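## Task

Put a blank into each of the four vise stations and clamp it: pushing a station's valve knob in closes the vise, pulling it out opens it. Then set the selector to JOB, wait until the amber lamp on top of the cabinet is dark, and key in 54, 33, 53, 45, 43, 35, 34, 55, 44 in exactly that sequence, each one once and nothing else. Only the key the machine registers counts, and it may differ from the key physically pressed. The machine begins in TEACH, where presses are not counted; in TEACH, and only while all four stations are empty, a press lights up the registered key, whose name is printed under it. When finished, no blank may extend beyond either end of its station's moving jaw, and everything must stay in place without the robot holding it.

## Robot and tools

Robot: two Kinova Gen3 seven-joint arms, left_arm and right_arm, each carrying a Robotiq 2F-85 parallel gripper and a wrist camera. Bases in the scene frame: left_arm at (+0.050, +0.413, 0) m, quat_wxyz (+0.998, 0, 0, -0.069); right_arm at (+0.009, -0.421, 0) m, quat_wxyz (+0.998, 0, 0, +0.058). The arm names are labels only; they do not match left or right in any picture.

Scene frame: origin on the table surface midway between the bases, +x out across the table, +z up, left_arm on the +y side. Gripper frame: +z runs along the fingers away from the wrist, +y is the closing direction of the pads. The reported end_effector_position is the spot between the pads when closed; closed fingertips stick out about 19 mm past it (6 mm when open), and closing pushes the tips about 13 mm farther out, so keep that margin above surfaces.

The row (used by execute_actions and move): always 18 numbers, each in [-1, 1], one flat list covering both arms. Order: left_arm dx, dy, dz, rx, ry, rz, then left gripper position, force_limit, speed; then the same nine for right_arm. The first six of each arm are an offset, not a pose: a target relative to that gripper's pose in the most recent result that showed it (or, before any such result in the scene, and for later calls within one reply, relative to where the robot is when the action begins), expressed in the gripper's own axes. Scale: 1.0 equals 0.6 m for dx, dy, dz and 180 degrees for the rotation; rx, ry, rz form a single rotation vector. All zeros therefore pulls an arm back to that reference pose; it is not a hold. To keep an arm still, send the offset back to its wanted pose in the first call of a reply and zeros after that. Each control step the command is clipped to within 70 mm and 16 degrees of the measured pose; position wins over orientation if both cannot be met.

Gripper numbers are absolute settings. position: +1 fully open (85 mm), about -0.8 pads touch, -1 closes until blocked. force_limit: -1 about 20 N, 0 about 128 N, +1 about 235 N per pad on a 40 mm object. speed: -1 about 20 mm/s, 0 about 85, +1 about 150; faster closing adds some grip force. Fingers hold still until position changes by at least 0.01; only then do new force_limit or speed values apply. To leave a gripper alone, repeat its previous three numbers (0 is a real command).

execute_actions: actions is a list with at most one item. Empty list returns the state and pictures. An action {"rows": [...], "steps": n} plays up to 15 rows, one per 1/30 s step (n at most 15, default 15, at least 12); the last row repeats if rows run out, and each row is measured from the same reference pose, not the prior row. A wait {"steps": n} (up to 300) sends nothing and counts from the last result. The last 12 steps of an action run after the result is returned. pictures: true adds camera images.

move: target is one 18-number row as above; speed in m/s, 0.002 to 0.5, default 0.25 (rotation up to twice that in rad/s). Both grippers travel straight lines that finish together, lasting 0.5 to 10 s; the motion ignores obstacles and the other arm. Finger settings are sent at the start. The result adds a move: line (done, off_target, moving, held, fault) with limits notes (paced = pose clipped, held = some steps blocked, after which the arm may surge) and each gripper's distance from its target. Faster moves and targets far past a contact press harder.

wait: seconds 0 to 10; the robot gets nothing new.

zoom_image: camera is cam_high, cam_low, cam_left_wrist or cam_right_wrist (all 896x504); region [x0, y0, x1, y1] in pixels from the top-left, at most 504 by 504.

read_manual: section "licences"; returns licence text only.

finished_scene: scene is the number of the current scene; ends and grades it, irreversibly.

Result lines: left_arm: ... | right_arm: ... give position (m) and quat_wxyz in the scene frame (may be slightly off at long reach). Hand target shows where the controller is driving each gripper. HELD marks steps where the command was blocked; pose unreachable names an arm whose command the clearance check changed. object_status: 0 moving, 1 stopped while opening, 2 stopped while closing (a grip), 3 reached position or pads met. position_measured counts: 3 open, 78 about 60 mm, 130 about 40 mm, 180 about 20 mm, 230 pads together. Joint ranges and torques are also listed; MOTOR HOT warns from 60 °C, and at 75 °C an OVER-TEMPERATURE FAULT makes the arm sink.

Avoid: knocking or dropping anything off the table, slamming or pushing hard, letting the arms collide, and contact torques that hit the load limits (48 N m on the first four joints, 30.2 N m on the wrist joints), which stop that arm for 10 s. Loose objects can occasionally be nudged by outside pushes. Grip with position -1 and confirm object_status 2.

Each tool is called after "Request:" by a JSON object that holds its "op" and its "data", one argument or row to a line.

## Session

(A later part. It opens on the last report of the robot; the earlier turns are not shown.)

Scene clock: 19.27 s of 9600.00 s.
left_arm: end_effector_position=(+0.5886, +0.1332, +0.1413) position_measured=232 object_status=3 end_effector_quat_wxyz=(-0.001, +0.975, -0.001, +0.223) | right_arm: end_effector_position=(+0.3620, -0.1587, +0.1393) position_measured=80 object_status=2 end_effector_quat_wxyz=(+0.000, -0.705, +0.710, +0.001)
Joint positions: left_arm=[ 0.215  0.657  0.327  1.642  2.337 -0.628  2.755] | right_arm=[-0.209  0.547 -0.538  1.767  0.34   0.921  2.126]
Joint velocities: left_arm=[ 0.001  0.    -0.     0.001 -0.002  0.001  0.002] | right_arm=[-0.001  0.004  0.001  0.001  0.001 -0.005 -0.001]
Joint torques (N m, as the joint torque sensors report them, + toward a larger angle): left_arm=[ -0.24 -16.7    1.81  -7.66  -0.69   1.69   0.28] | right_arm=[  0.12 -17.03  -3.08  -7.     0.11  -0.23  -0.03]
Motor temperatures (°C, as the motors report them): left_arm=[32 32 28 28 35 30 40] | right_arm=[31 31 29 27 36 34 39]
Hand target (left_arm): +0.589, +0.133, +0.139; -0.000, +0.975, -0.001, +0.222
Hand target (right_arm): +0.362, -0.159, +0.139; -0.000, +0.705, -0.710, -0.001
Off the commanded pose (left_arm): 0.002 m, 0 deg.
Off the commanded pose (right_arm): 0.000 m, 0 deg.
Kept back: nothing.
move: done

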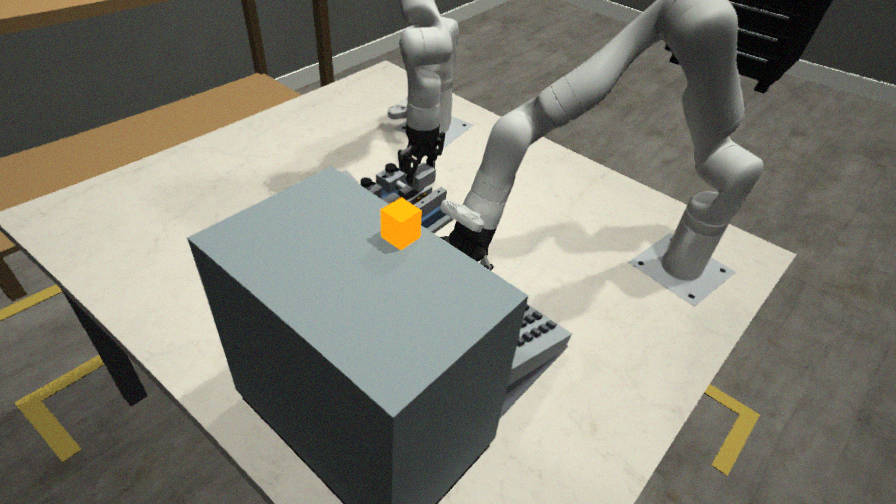

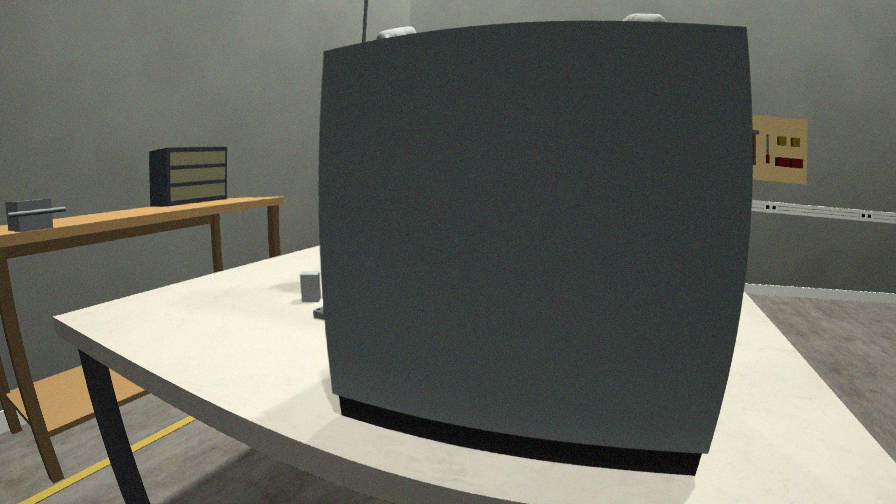

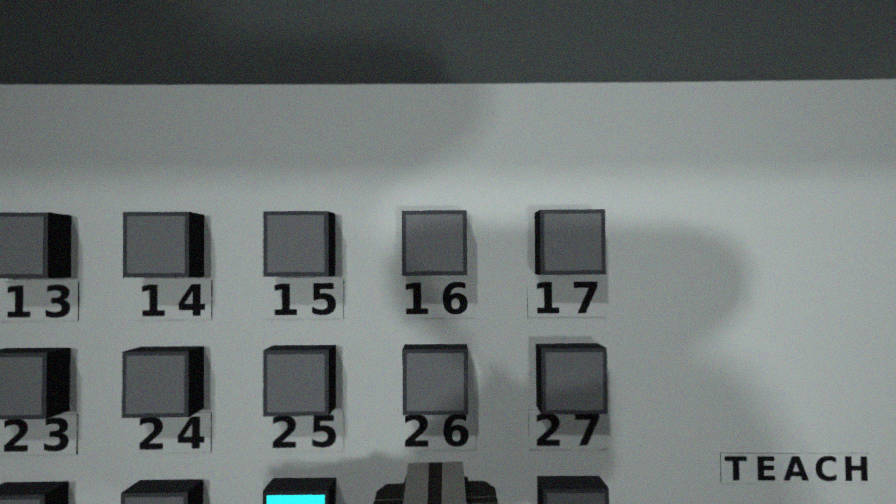

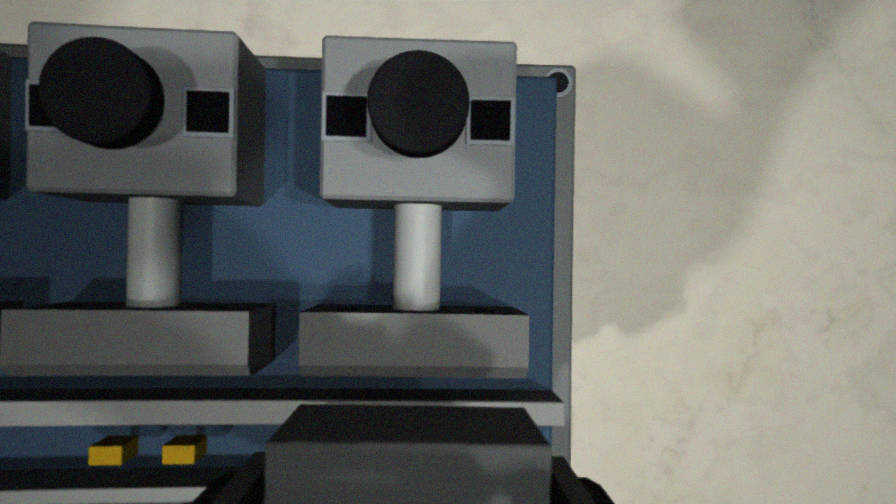

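Request:
{"op": "move", "data": {
  "target": [0,0,-0.065,0,0,0,-1,0,0.5,0,0,0.0672,0,0,0,-1,-0.5,-0.2],
  "speed": 0.06
}}

Request:
{"op": "move", "data": {
  "target": [-0.053,0.152,0,0,0,0,-0.2,-1,0.5,0,0,0,0,0,0,0.62,-0.5,0.3],
  "speed": 0.2
}}

Request:
{"op": "move", "data": {
  "target": [0,0,0,0,0,0,-0.2,-1,0.5,0,0,-0.065,0,0,0,0.62,-0.5,0.3],
  "speed": 0.15
}}

Scene clock: 21.80 s of 9600.00 s.
left_arm: end_effector_position=(+0.5717, +0.1330, +0.1762) position_measured=232 object_status=3 end_effector_quat_wxyz=(-0.001, +0.975, -0.001, +0.223) | right_arm: end_effector_position=(+0.3622, -0.1589, +0.0992) position_measured=80 object_status=2 end_effector_quat_wxyz=(+0.000, -0.704, +0.710, +0.001)
Joint positions: left_arm=[ 0.202  0.583  0.368  1.653  2.386 -0.693  2.718] | right_arm=[-0.234  0.612 -0.505  1.813  0.39   0.816  2.084]
Joint velocities: left_arm=[-0.001 -0.004  0.001  0.001  0.001 -0.004 -0.002] | right_arm=[ 0.     0.003  0.001  0.001  0.002 -0.003 -0.001]
Joint torques (N m, as the joint torque sensors report them, + toward a larger angle): left_arm=[  0.14 -18.86   2.44  -7.01  -0.58   0.96   0.48] | right_arm=[ -0.3  -17.56  -2.89  -5.94  -0.19  -0.27  -0.12]
Motor temperatures (°C, as the motors report them): left_arm=[32 32 28 28 35 30 40] | right_arm=[31 31 29 27 36 34 39]
Hand target (left_arm): +0.572, +0.133, +0.176; -0.001, +0.975, -0.001, +0.223
Hand target (right_arm): +0.362, -0.159, +0.099; -0.000, +0.704, -0.710, -0.001
Off the commanded pose (left_arm): 0.000 m, 0 deg.
Off the commanded pose (right_arm): 0.000 m, 0 deg.
Kept back: nothing.
move: done

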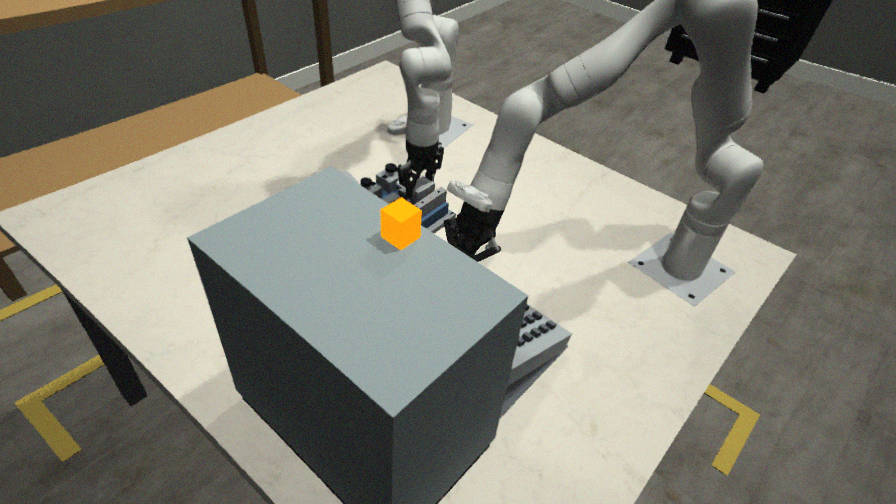

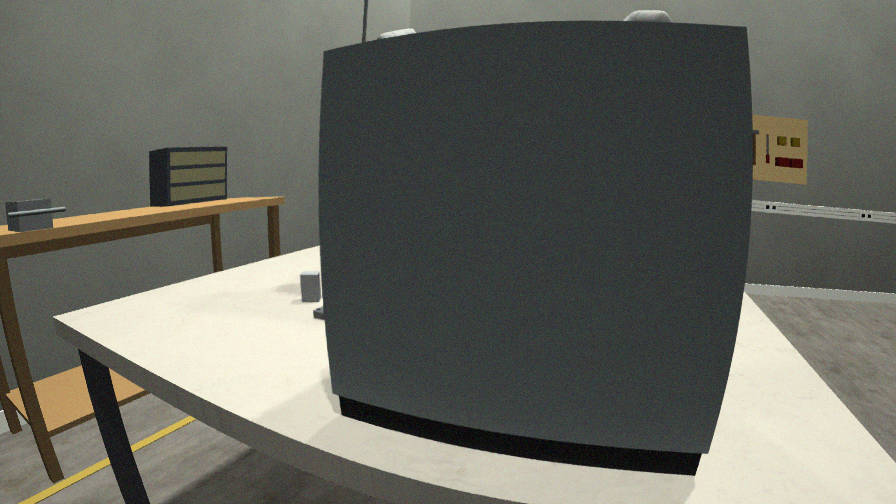

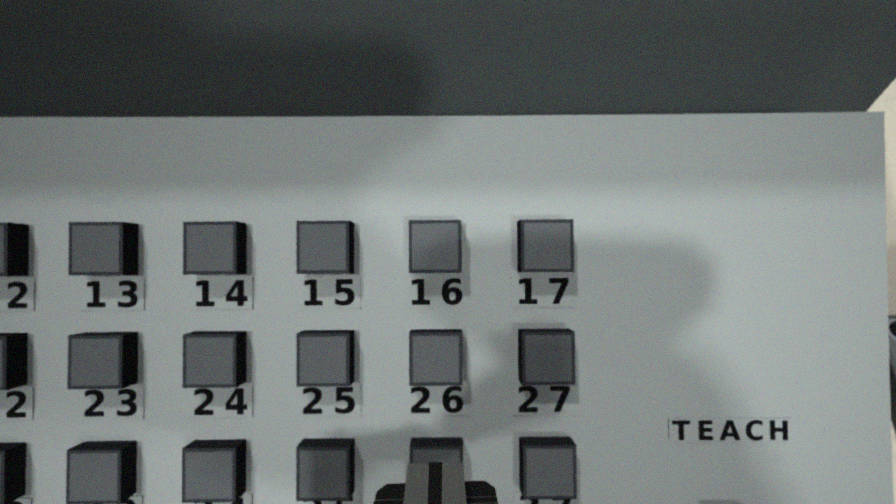

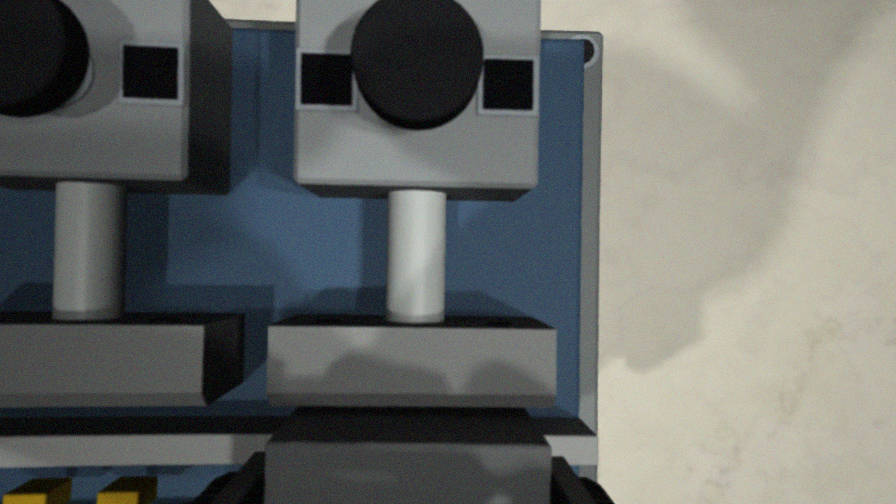

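Scene clock: 22.83 s of 9600.00 s.
left_arm: end_effector_position=(+0.5437, +0.0420, +0.1625) position_measured=154 object_status=3 end_effector_quat_wxyz=(-0.001, +0.975, -0.001, +0.223) | right_arm: end_effector_position=(+0.3622, -0.1589, +0.0992) position_measured=50 object_status=3 end_effector_quat_wxyz=(+0.000, -0.704, +0.710, +0.001)
Joint positions: left_arm=[ 0.411  0.676  0.348  1.524  2.354 -0.795  2.877] | right_arm=[-0.234  0.612 -0.505  1.813  0.39   0.816  2.084]
Joint velocities: left_arm=[ 0.004  0.003  0.001 -0.002 -0.001 -0.001  0.001] | right_arm=[-0.001 -0.    -0.    -0.001  0.    -0.    -0.   ]
Joint torques (N m, as the joint torque sensors report them, + toward a larger angle): left_arm=[  0.26 -21.14   2.27  -6.6   -0.44   0.25   0.33] | right_arm=[ -0.19 -16.88  -2.84  -5.7    0.03  -0.13  -0.03]
Motor temperatures (°C, as the motors report them): left_arm=[32 33 28 28 35 30 40] | right_arm=[31 31 29 27 36 34 39]
Hand target (left_arm): +0.544, +0.042, +0.162; -0.001, +0.975, -0.001, +0.223
Hand target (right_arm): +0.362, -0.159, +0.099; -0.000, +0.704, -0.710, -0.001
Off the commanded pose (left_arm): 0.001 m, 0 deg.
Off the commanded pose (right_arm): 0.000 m, 0 deg.
Kept back: nothing.
move: done

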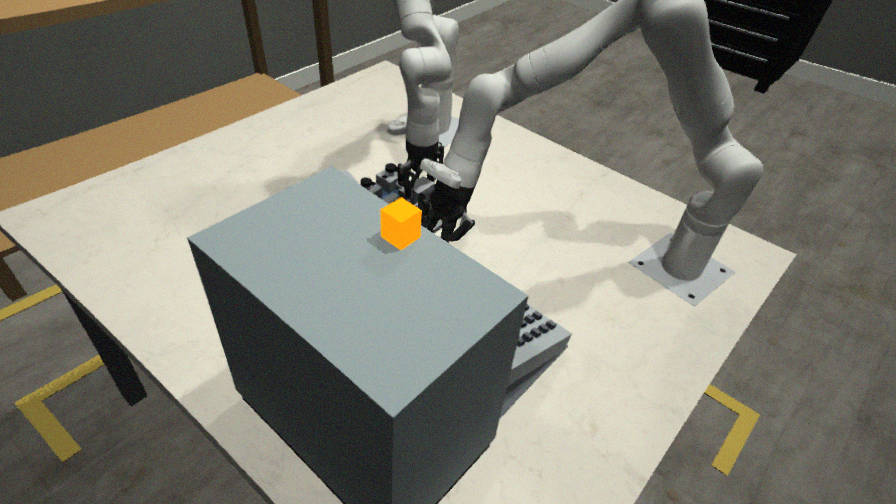

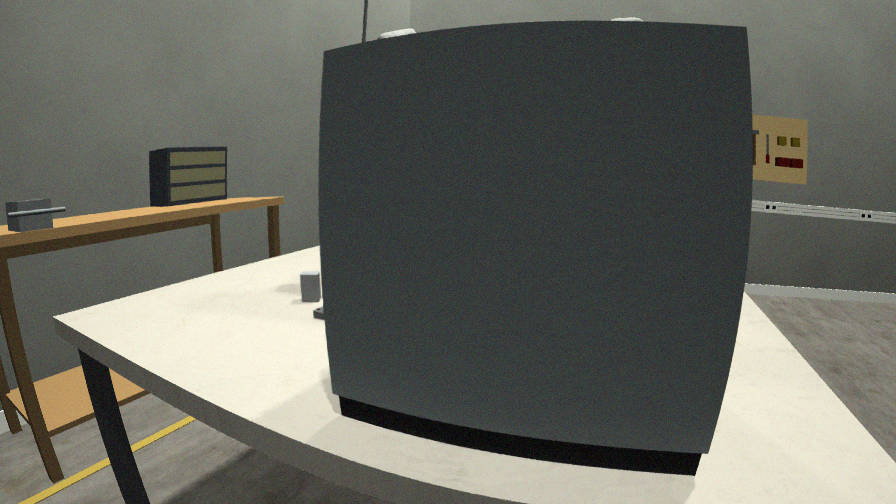

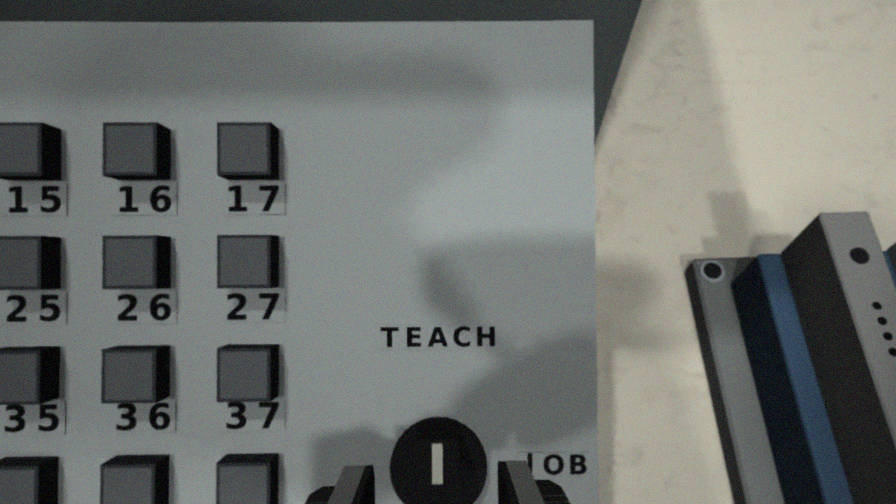

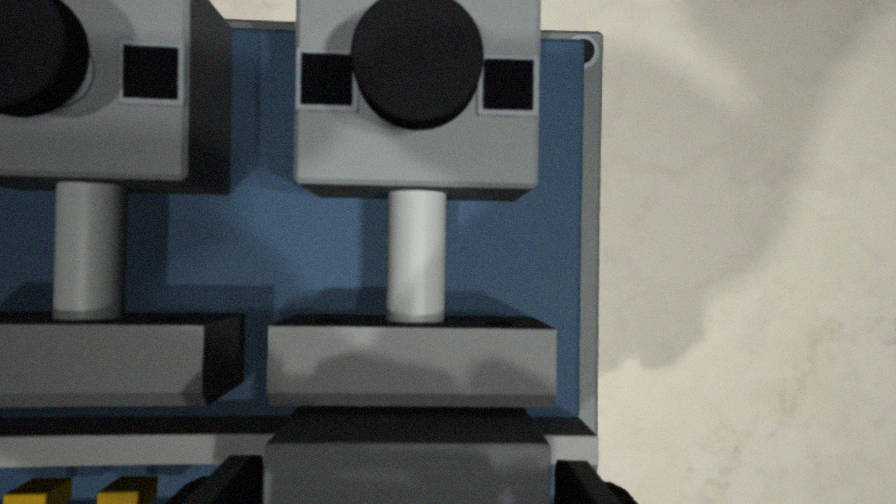

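Scene clock: 23.67 s of 9600.00 s.
left_arm: end_effector_position=(+0.5437, +0.0420, +0.1625) position_measured=154 object_status=3 end_effector_quat_wxyz=(-0.001, +0.975, -0.001, +0.223) | right_arm: end_effector_position=(+0.3620, -0.1588, +0.1380) position_measured=50 object_status=3 end_effector_quat_wxyz=(+0.000, -0.704, +0.710, +0.001)
Joint positions: left_arm=[ 0.411  0.676  0.348  1.524  2.354 -0.795  2.877] | right_arm=[-0.21   0.549 -0.537  1.769  0.341  0.917  2.125]
Joint velocities: left_arm=[-0.     0.001 -0.001  0.001  0.    -0.    -0.   ] | right_arm=[ 0.001 -0.004 -0.001 -0.001 -0.002  0.003  0.001]
Joint torques (N m, as the joint torque sensors report them, + toward a larger angle): left_arm=[  0.   -21.08   2.25  -7.04  -0.42   0.13   0.17] | right_arm=[ -0.29 -16.28  -2.92  -6.69  -0.13  -0.23   0.  ]
Motor temperatures (°C, as the motors report them): left_arm=[32 33 28 28 35 30 40] | right_arm=[31 31 29 27 36 34 39]
Hand target (left_arm): +0.544, +0.042, +0.162; -0.001, +0.975, -0.001, +0.223
Hand target (right_arm): +0.362, -0.159, +0.138; -0.000, +0.704, -0.710, -0.001
Off the commanded pose (left_arm): 0.000 m, 0 deg.
Off the commanded pose (right_arm): 0.000 m, 0 deg.
Kept back: nothing.
move: done

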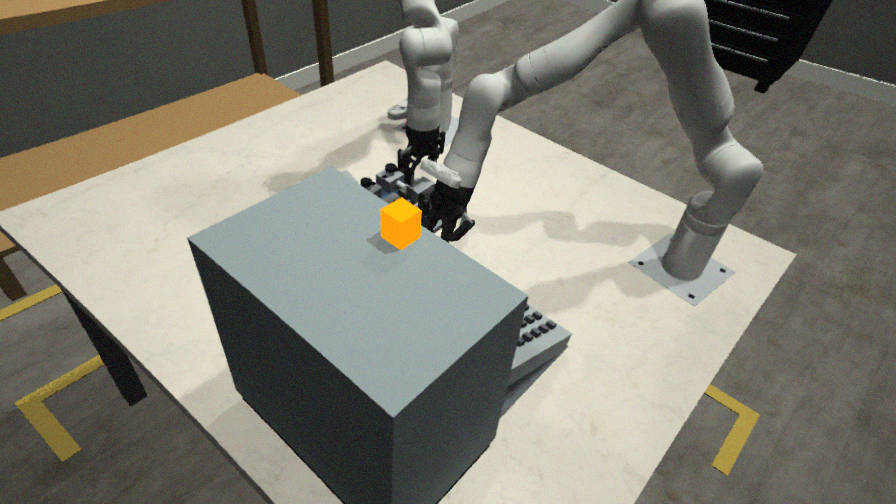

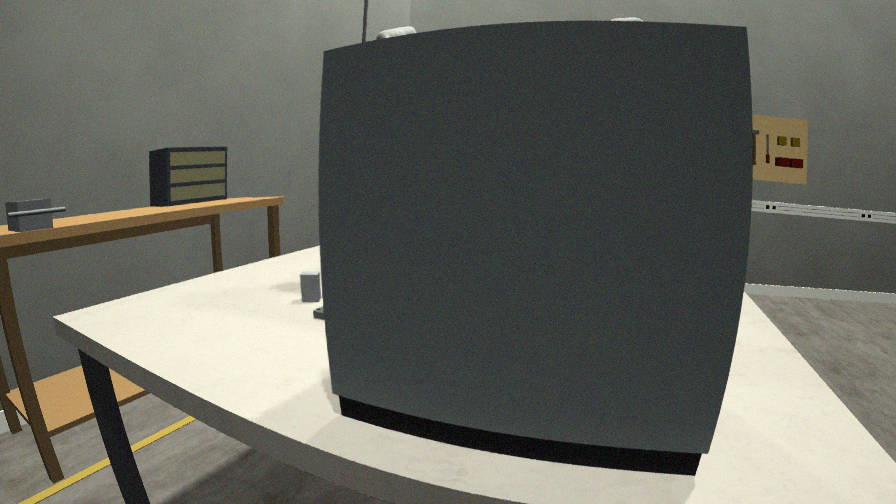

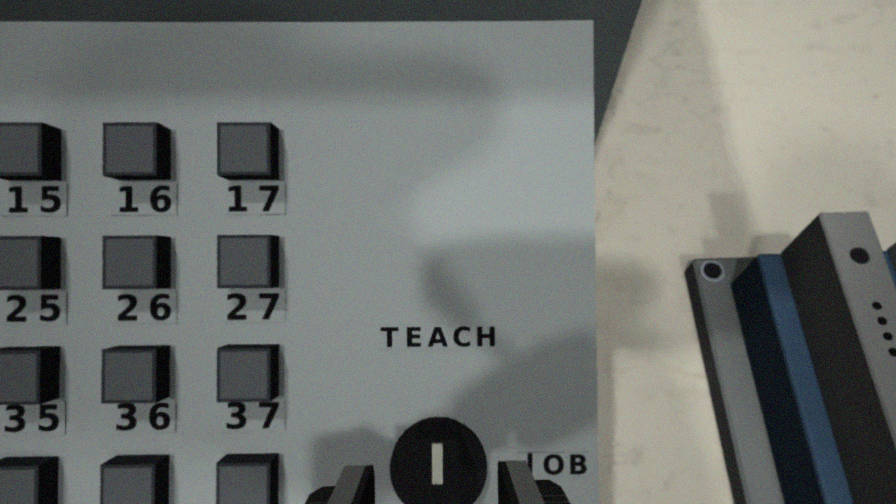

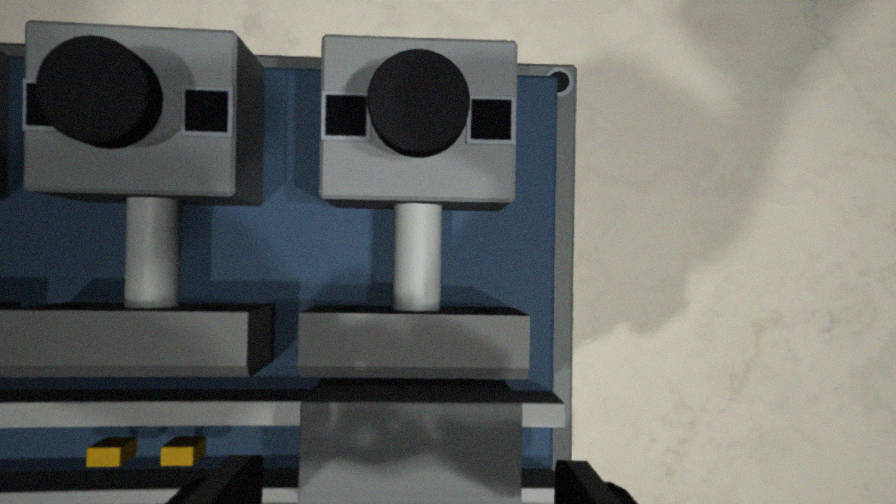

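Request:
{"op": "move", "data": {
  "target": [0,0,0,0,0,0,-0.2,-1,0.5,0.17,0,0.006,0,0,0,-1,-0.5,0.8],
  "speed": 0.2
}}

Request:
{"op": "move", "data": {
  "target": [0,0,0,0,0,0,-0.2,-1,0.5,0,0,0.032,0,0,0,-1,-0.5,0.8],
  "speed": 0.03
}}

Scene clock: 25.33 s of 9600.00 s.
left_arm: end_effector_position=(+0.5437, +0.0420, +0.1625) position_measured=154 object_status=3 end_effector_quat_wxyz=(-0.001, +0.975, -0.001, +0.223) | right_arm: end_effector_position=(+0.3618, -0.2605, +0.1344) position_measured=231 object_status=3 end_effector_quat_wxyz=(+0.000, -0.705, +0.710, +0.000)
Joint positions: left_arm=[ 0.411  0.676  0.348  1.524  2.354 -0.795  2.877] | right_arm=[ 0.027  0.458 -0.542  1.944  0.315  0.823  2.332]
Joint velocities: left_arm=[-0.001 -0.001 -0.    -0.001  0.     0.001  0.001] | right_arm=[ 0.007 -0.003  0.002 -0.    -0.002 -0.002  0.003]
Joint torques (N m, as the joint torque sensors report them, + toward a larger angle): left_arm=[  0.13 -21.03   2.25  -6.91  -0.48   0.15   0.2 ] | right_arm=[ -0.46 -14.06  -2.21  -5.98   0.16  -0.01   0.18]
Motor temperatures (°C, as the motors report them): left_arm=[32 33 28 28 35 30 40] | right_arm=[31 31 29 27 36 34 39]
Hand target (left_arm): +0.544, +0.042, +0.162; -0.001, +0.975, -0.001, +0.223
Hand target (right_arm): +0.362, -0.261, +0.134; -0.000, +0.704, -0.710, -0.000
Off the commanded pose (left_arm): 0.000 m, 0 deg.
Off the commanded pose (right_arm): 0.001 m, 0 deg.
Kept back: nothing.
move: done

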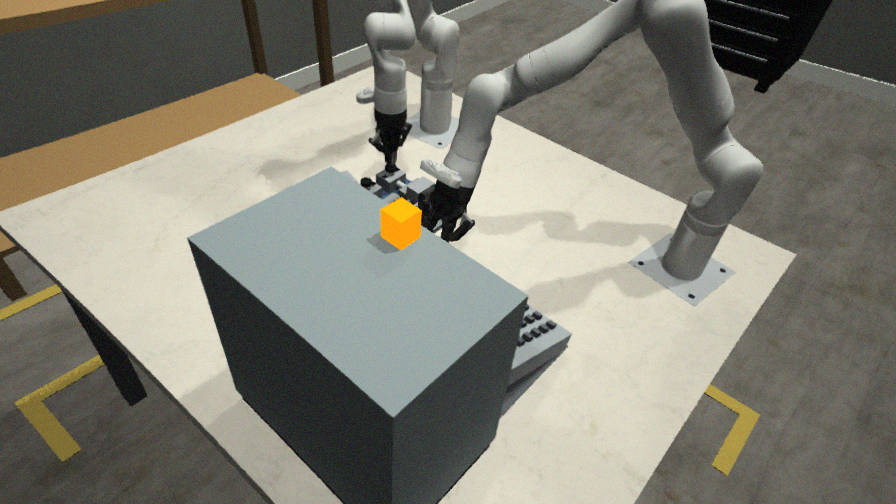

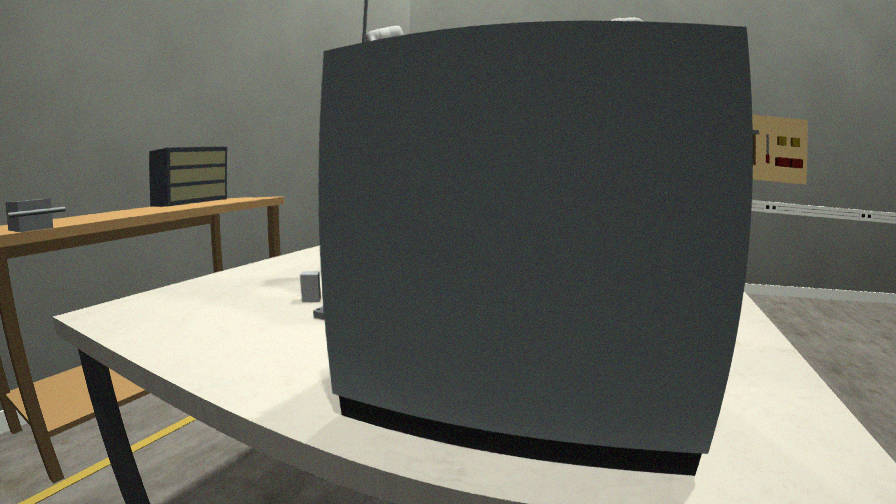

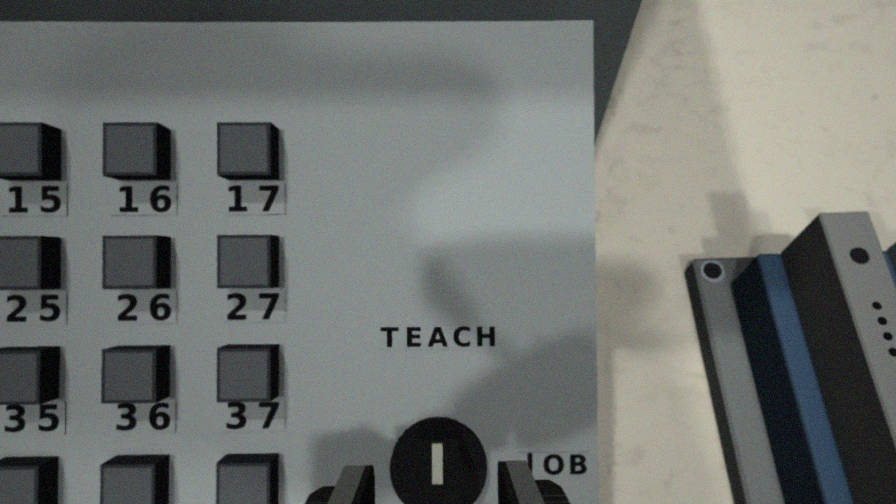

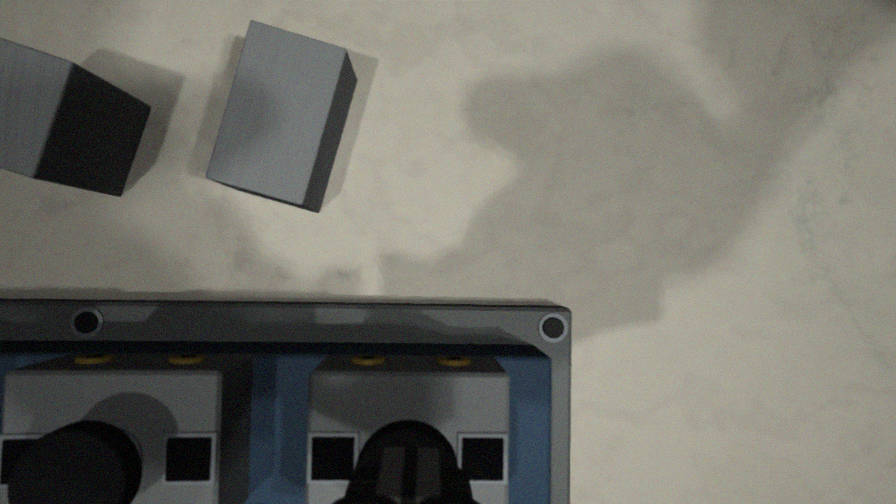

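Scene clock: 26.20 s of 9600.00 s.
left_arm: end_effector_position=(+0.5437, +0.0420, +0.1625) position_measured=154 object_status=3 end_effector_quat_wxyz=(-0.001, +0.975, -0.001, +0.223) | right_arm: end_effector_position=(+0.3618, -0.2605, +0.1176) position_measured=231 object_status=3 end_effector_quat_wxyz=(+0.001, -0.705, +0.710, -0.001)
Joint positions: left_arm=[ 0.411  0.676  0.348  1.524  2.354 -0.795  2.877] | right_arm=[ 0.01   0.487 -0.525  1.968  0.344  0.772  2.305]
Joint velocities: left_arm=[ 0.    -0.    -0.001  0.     0.001  0.001  0.   ] | right_arm=[-0.003 -0.002  0.002  0.003  0.005 -0.006 -0.006]
Joint torques (N m, as the joint torque sensors report them, + toward a larger angle): left_arm=[ -0.07 -21.02   2.31  -6.99  -0.48   0.15   0.06] | right_arm=[ 0.11 -9.06 -1.21 -5.52  0.59 -1.62  0.02]
Motor temperatures (°C, as the motors report them): left_arm=[32 33 28 28 35 30 40] | right_arm=[31 31 29 27 36 34 39]
Hand target (left_arm): +0.544, +0.042, +0.162; -0.001, +0.975, -0.001, +0.223
Hand target (right_arm): +0.362, -0.261, +0.115; -0.000, +0.705, -0.710, -0.000
Off the commanded pose (left_arm): 0.000 m, 0 deg.
Off the commanded pose (right_arm): 0.002 m, 0 deg.
Kept back: nothing.
move: done

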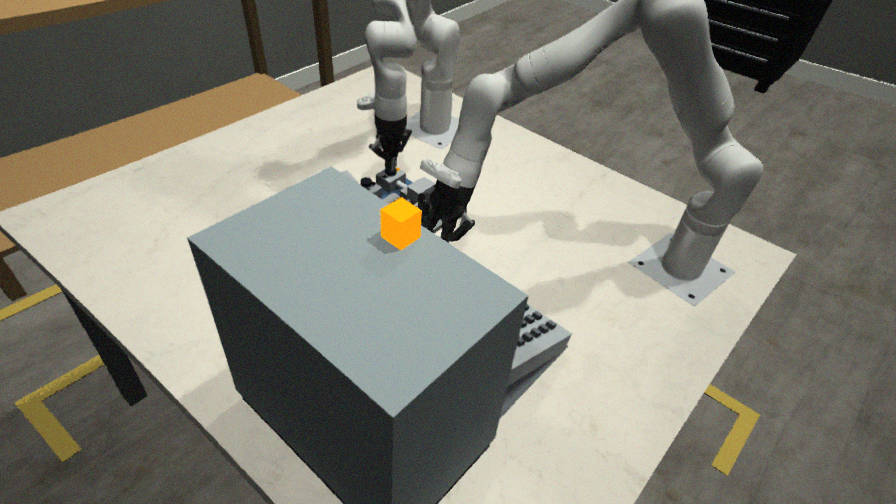

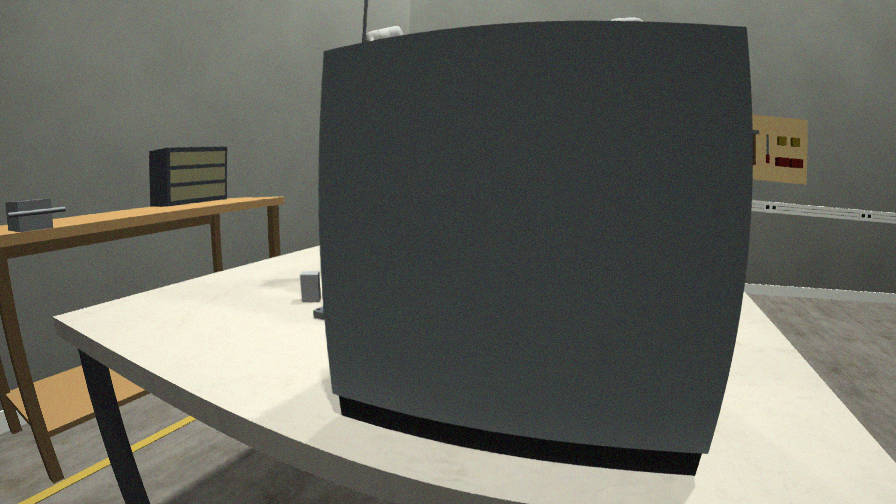

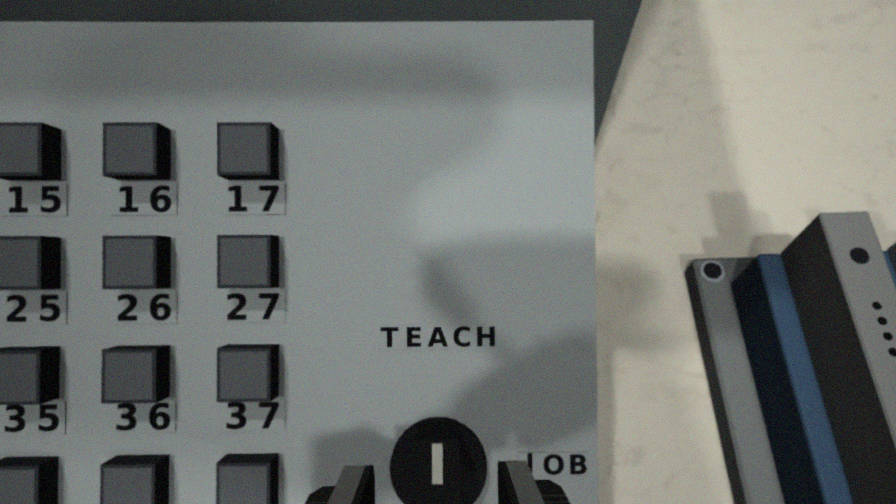

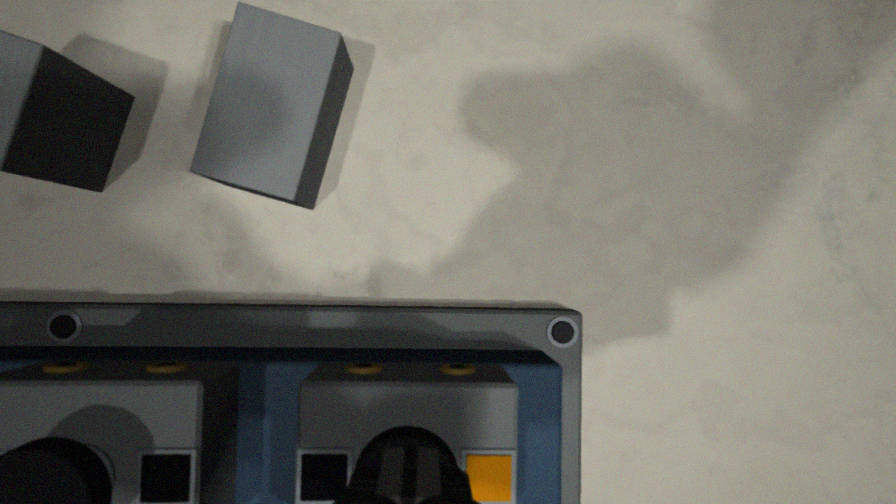

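Request:
{"op": "move", "data": {
  "target": [0,0,0,0,0,0,-0.2,-1,0.5,0.188,-0.086,-0.04,0,0,-0.417,0.62,-0.5,0.3],
  "speed": 0.4
}}

Scene clock: 29.10 s of 9600.00 s.
left_arm: end_effector_position=(+0.5437, +0.0420, +0.1625) position_measured=154 object_status=3 end_effector_quat_wxyz=(-0.001, +0.975, -0.001, +0.223) | right_arm: end_effector_position=(+0.4131, -0.3731, +0.1421) position_measured=50 object_status=3 end_effector_quat_wxyz=(-0.000, +0.991, -0.133, +0.002)
Joint positions: left_arm=[ 0.411  0.676  0.348  1.524  2.354 -0.795  2.877] | right_arm=[ 0.538  0.564 -0.867  1.868  0.526  0.952  3.76 ]
Joint velocities: left_arm=[ 0.001 -0.002 -0.    -0.001  0.    -0.    -0.001] | right_arm=[ 0.01   0.004  0.002 -0.003 -0.003  0.003  0.011]
Joint torques (N m, as the joint torque sensors report them, + toward a larger angle): left_arm=[  0.09 -21.15   2.29  -6.97  -0.47   0.08   0.18] | right_arm=[  0.03 -14.49  -4.11  -5.79   0.02  -0.34  -0.15]
Motor temperatures (°C, as the motors report them): left_arm=[32 33 28 28 35 30 40] | right_arm=[31 31 29 27 36 34 39]
Hand target (left_arm): +0.544, +0.042, +0.162; -0.001, +0.975, -0.001, +0.223
Hand target (right_arm): +0.413, -0.373, +0.142; -0.000, +0.991, -0.133, +0.001
Off the commanded pose (left_arm): 0.000 m, 0 deg.
Off the commanded pose (right_arm): 0.001 m, 0 deg.
Kept back: nothing.
move: done

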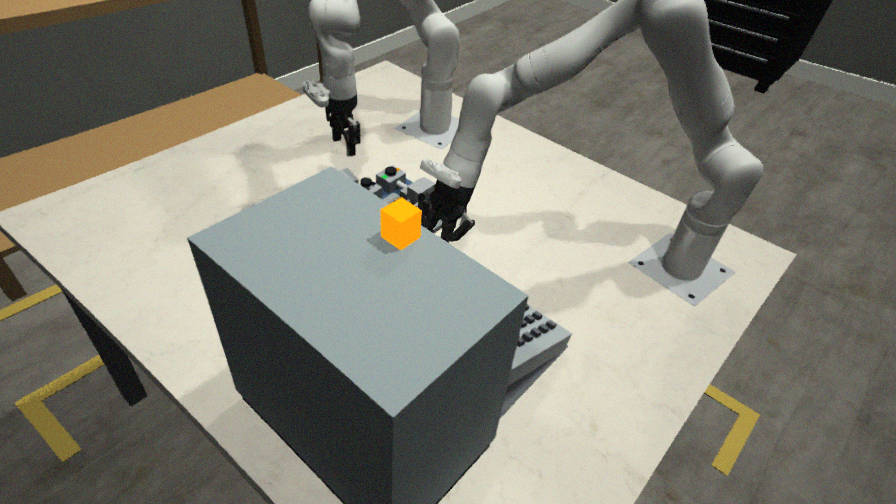

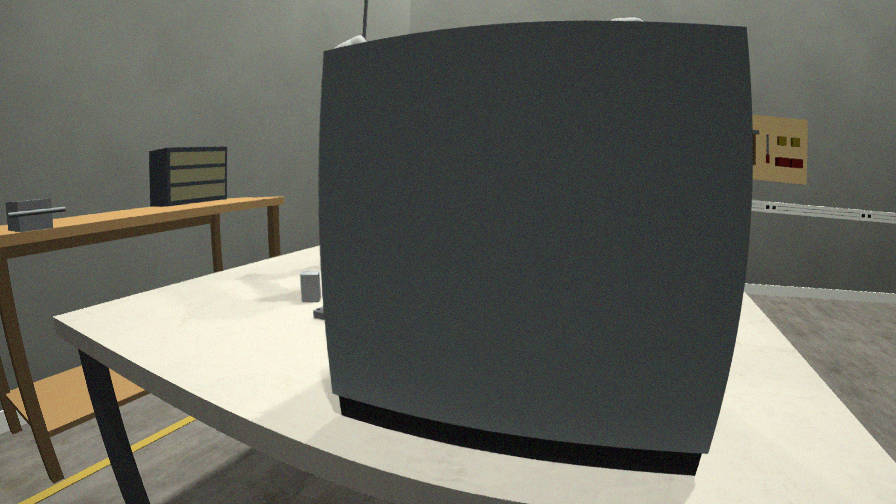

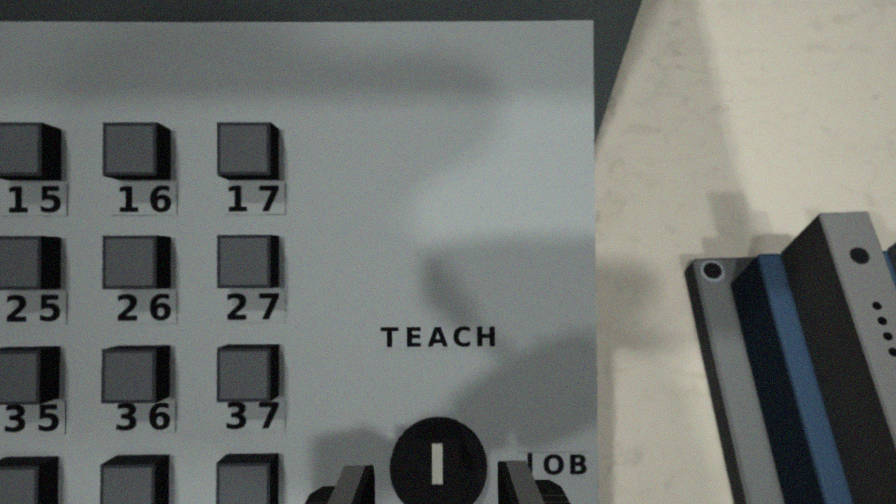

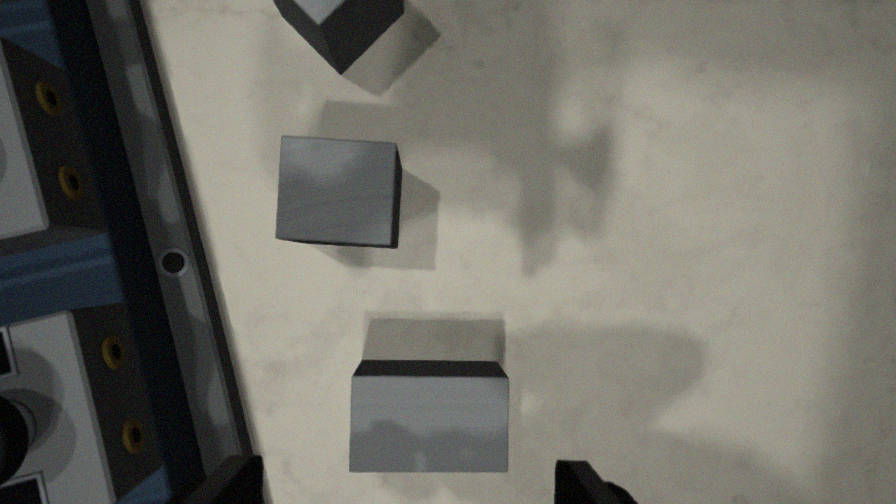

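Request:
{"op": "move", "data": {
  "target": [0,0,0,0,0,0,-0.2,-1,0.5,-0.005,0.008,0.187,0,0,0,0.62,-0.5,0.3],
  "speed": 0.15
}}

Scene clock: 31.20 s of 9600.00 s.
left_arm: end_effector_position=(+0.5437, +0.0420, +0.1625) position_measured=154 object_status=3 end_effector_quat_wxyz=(-0.001, +0.975, -0.001, +0.223) | right_arm: end_effector_position=(+0.4097, -0.3776, +0.0300) position_measured=50 object_status=3 end_effector_quat_wxyz=(+0.000, +0.991, -0.134, +0.002)
Joint positions: left_arm=[ 0.411  0.676  0.348  1.524  2.354 -0.795  2.877] | right_arm=[ 0.421  0.755 -0.692  1.988  0.773  0.679  3.557]
Joint velocities: left_arm=[-0.    -0.001  0.    -0.001 -0.    -0.001  0.   ] | right_arm=[-0.006  0.004  0.003  0.001  0.003 -0.002 -0.003]
Joint torques (N m, as the joint torque sensors report them, + toward a larger angle): left_arm=[  0.09 -21.18   2.27  -6.98  -0.43   0.14   0.18] | right_arm=[ -0.34 -16.37  -4.24  -3.63   0.24  -0.1   -0.14]
Motor temperatures (°C, as the motors report them): left_arm=[32 33 28 28 35 30 40] | right_arm=[31 31 29 27 36 34 39]
Hand target (left_arm): +0.544, +0.042, +0.162; -0.001, +0.975, -0.001, +0.223
Hand target (right_arm): +0.410, -0.377, +0.030; +0.000, +0.991, -0.134, +0.002
Off the commanded pose (left_arm): 0.000 m, 0 deg.
Off the commanded pose (right_arm): 0.001 m, 0 deg.
Kept back: nothing.
move: done

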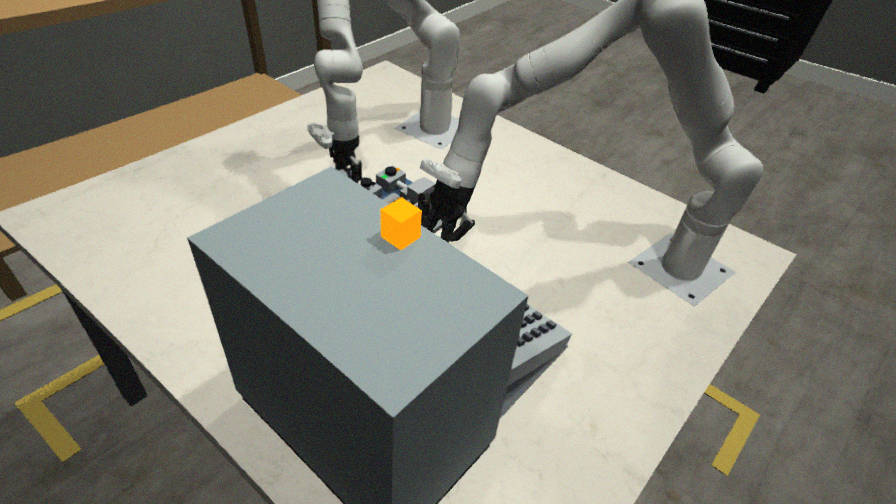

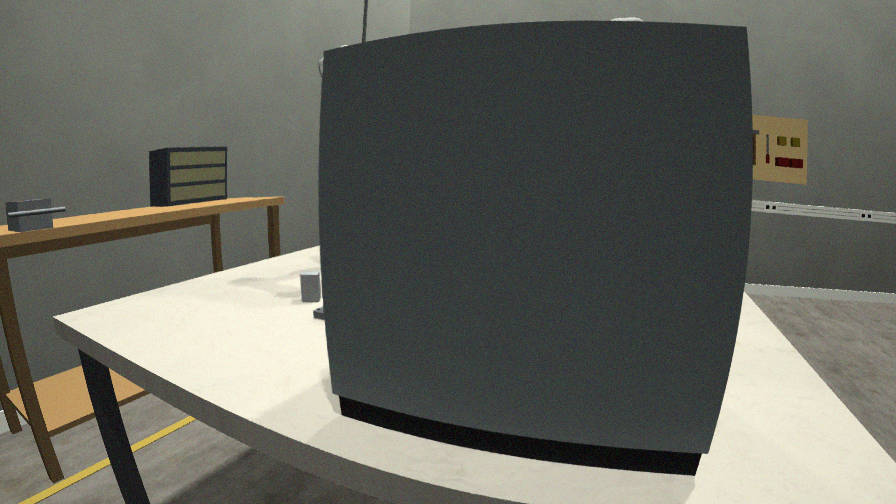

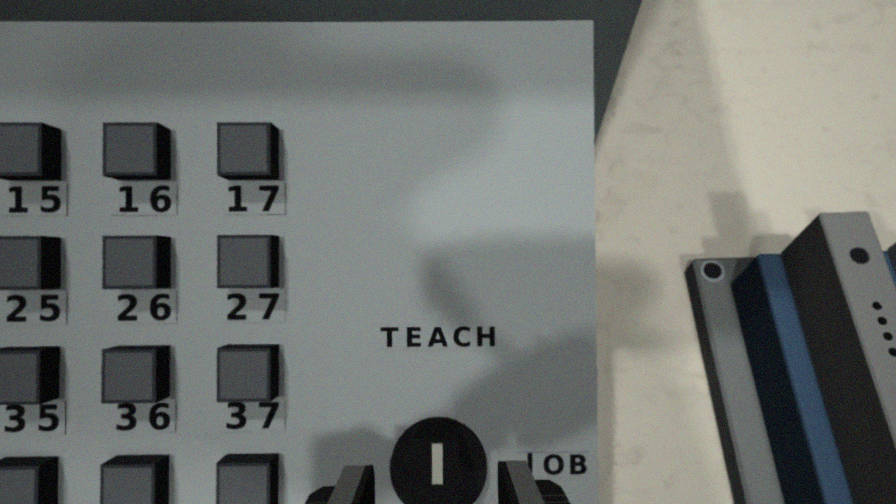

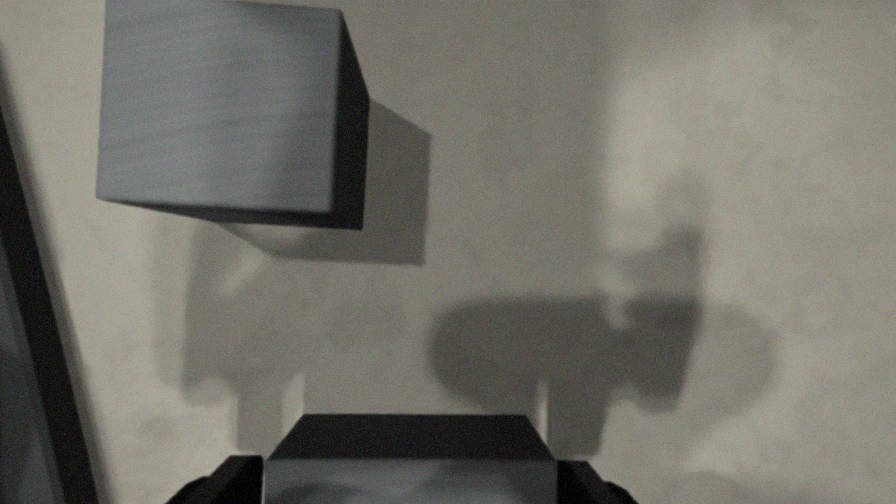

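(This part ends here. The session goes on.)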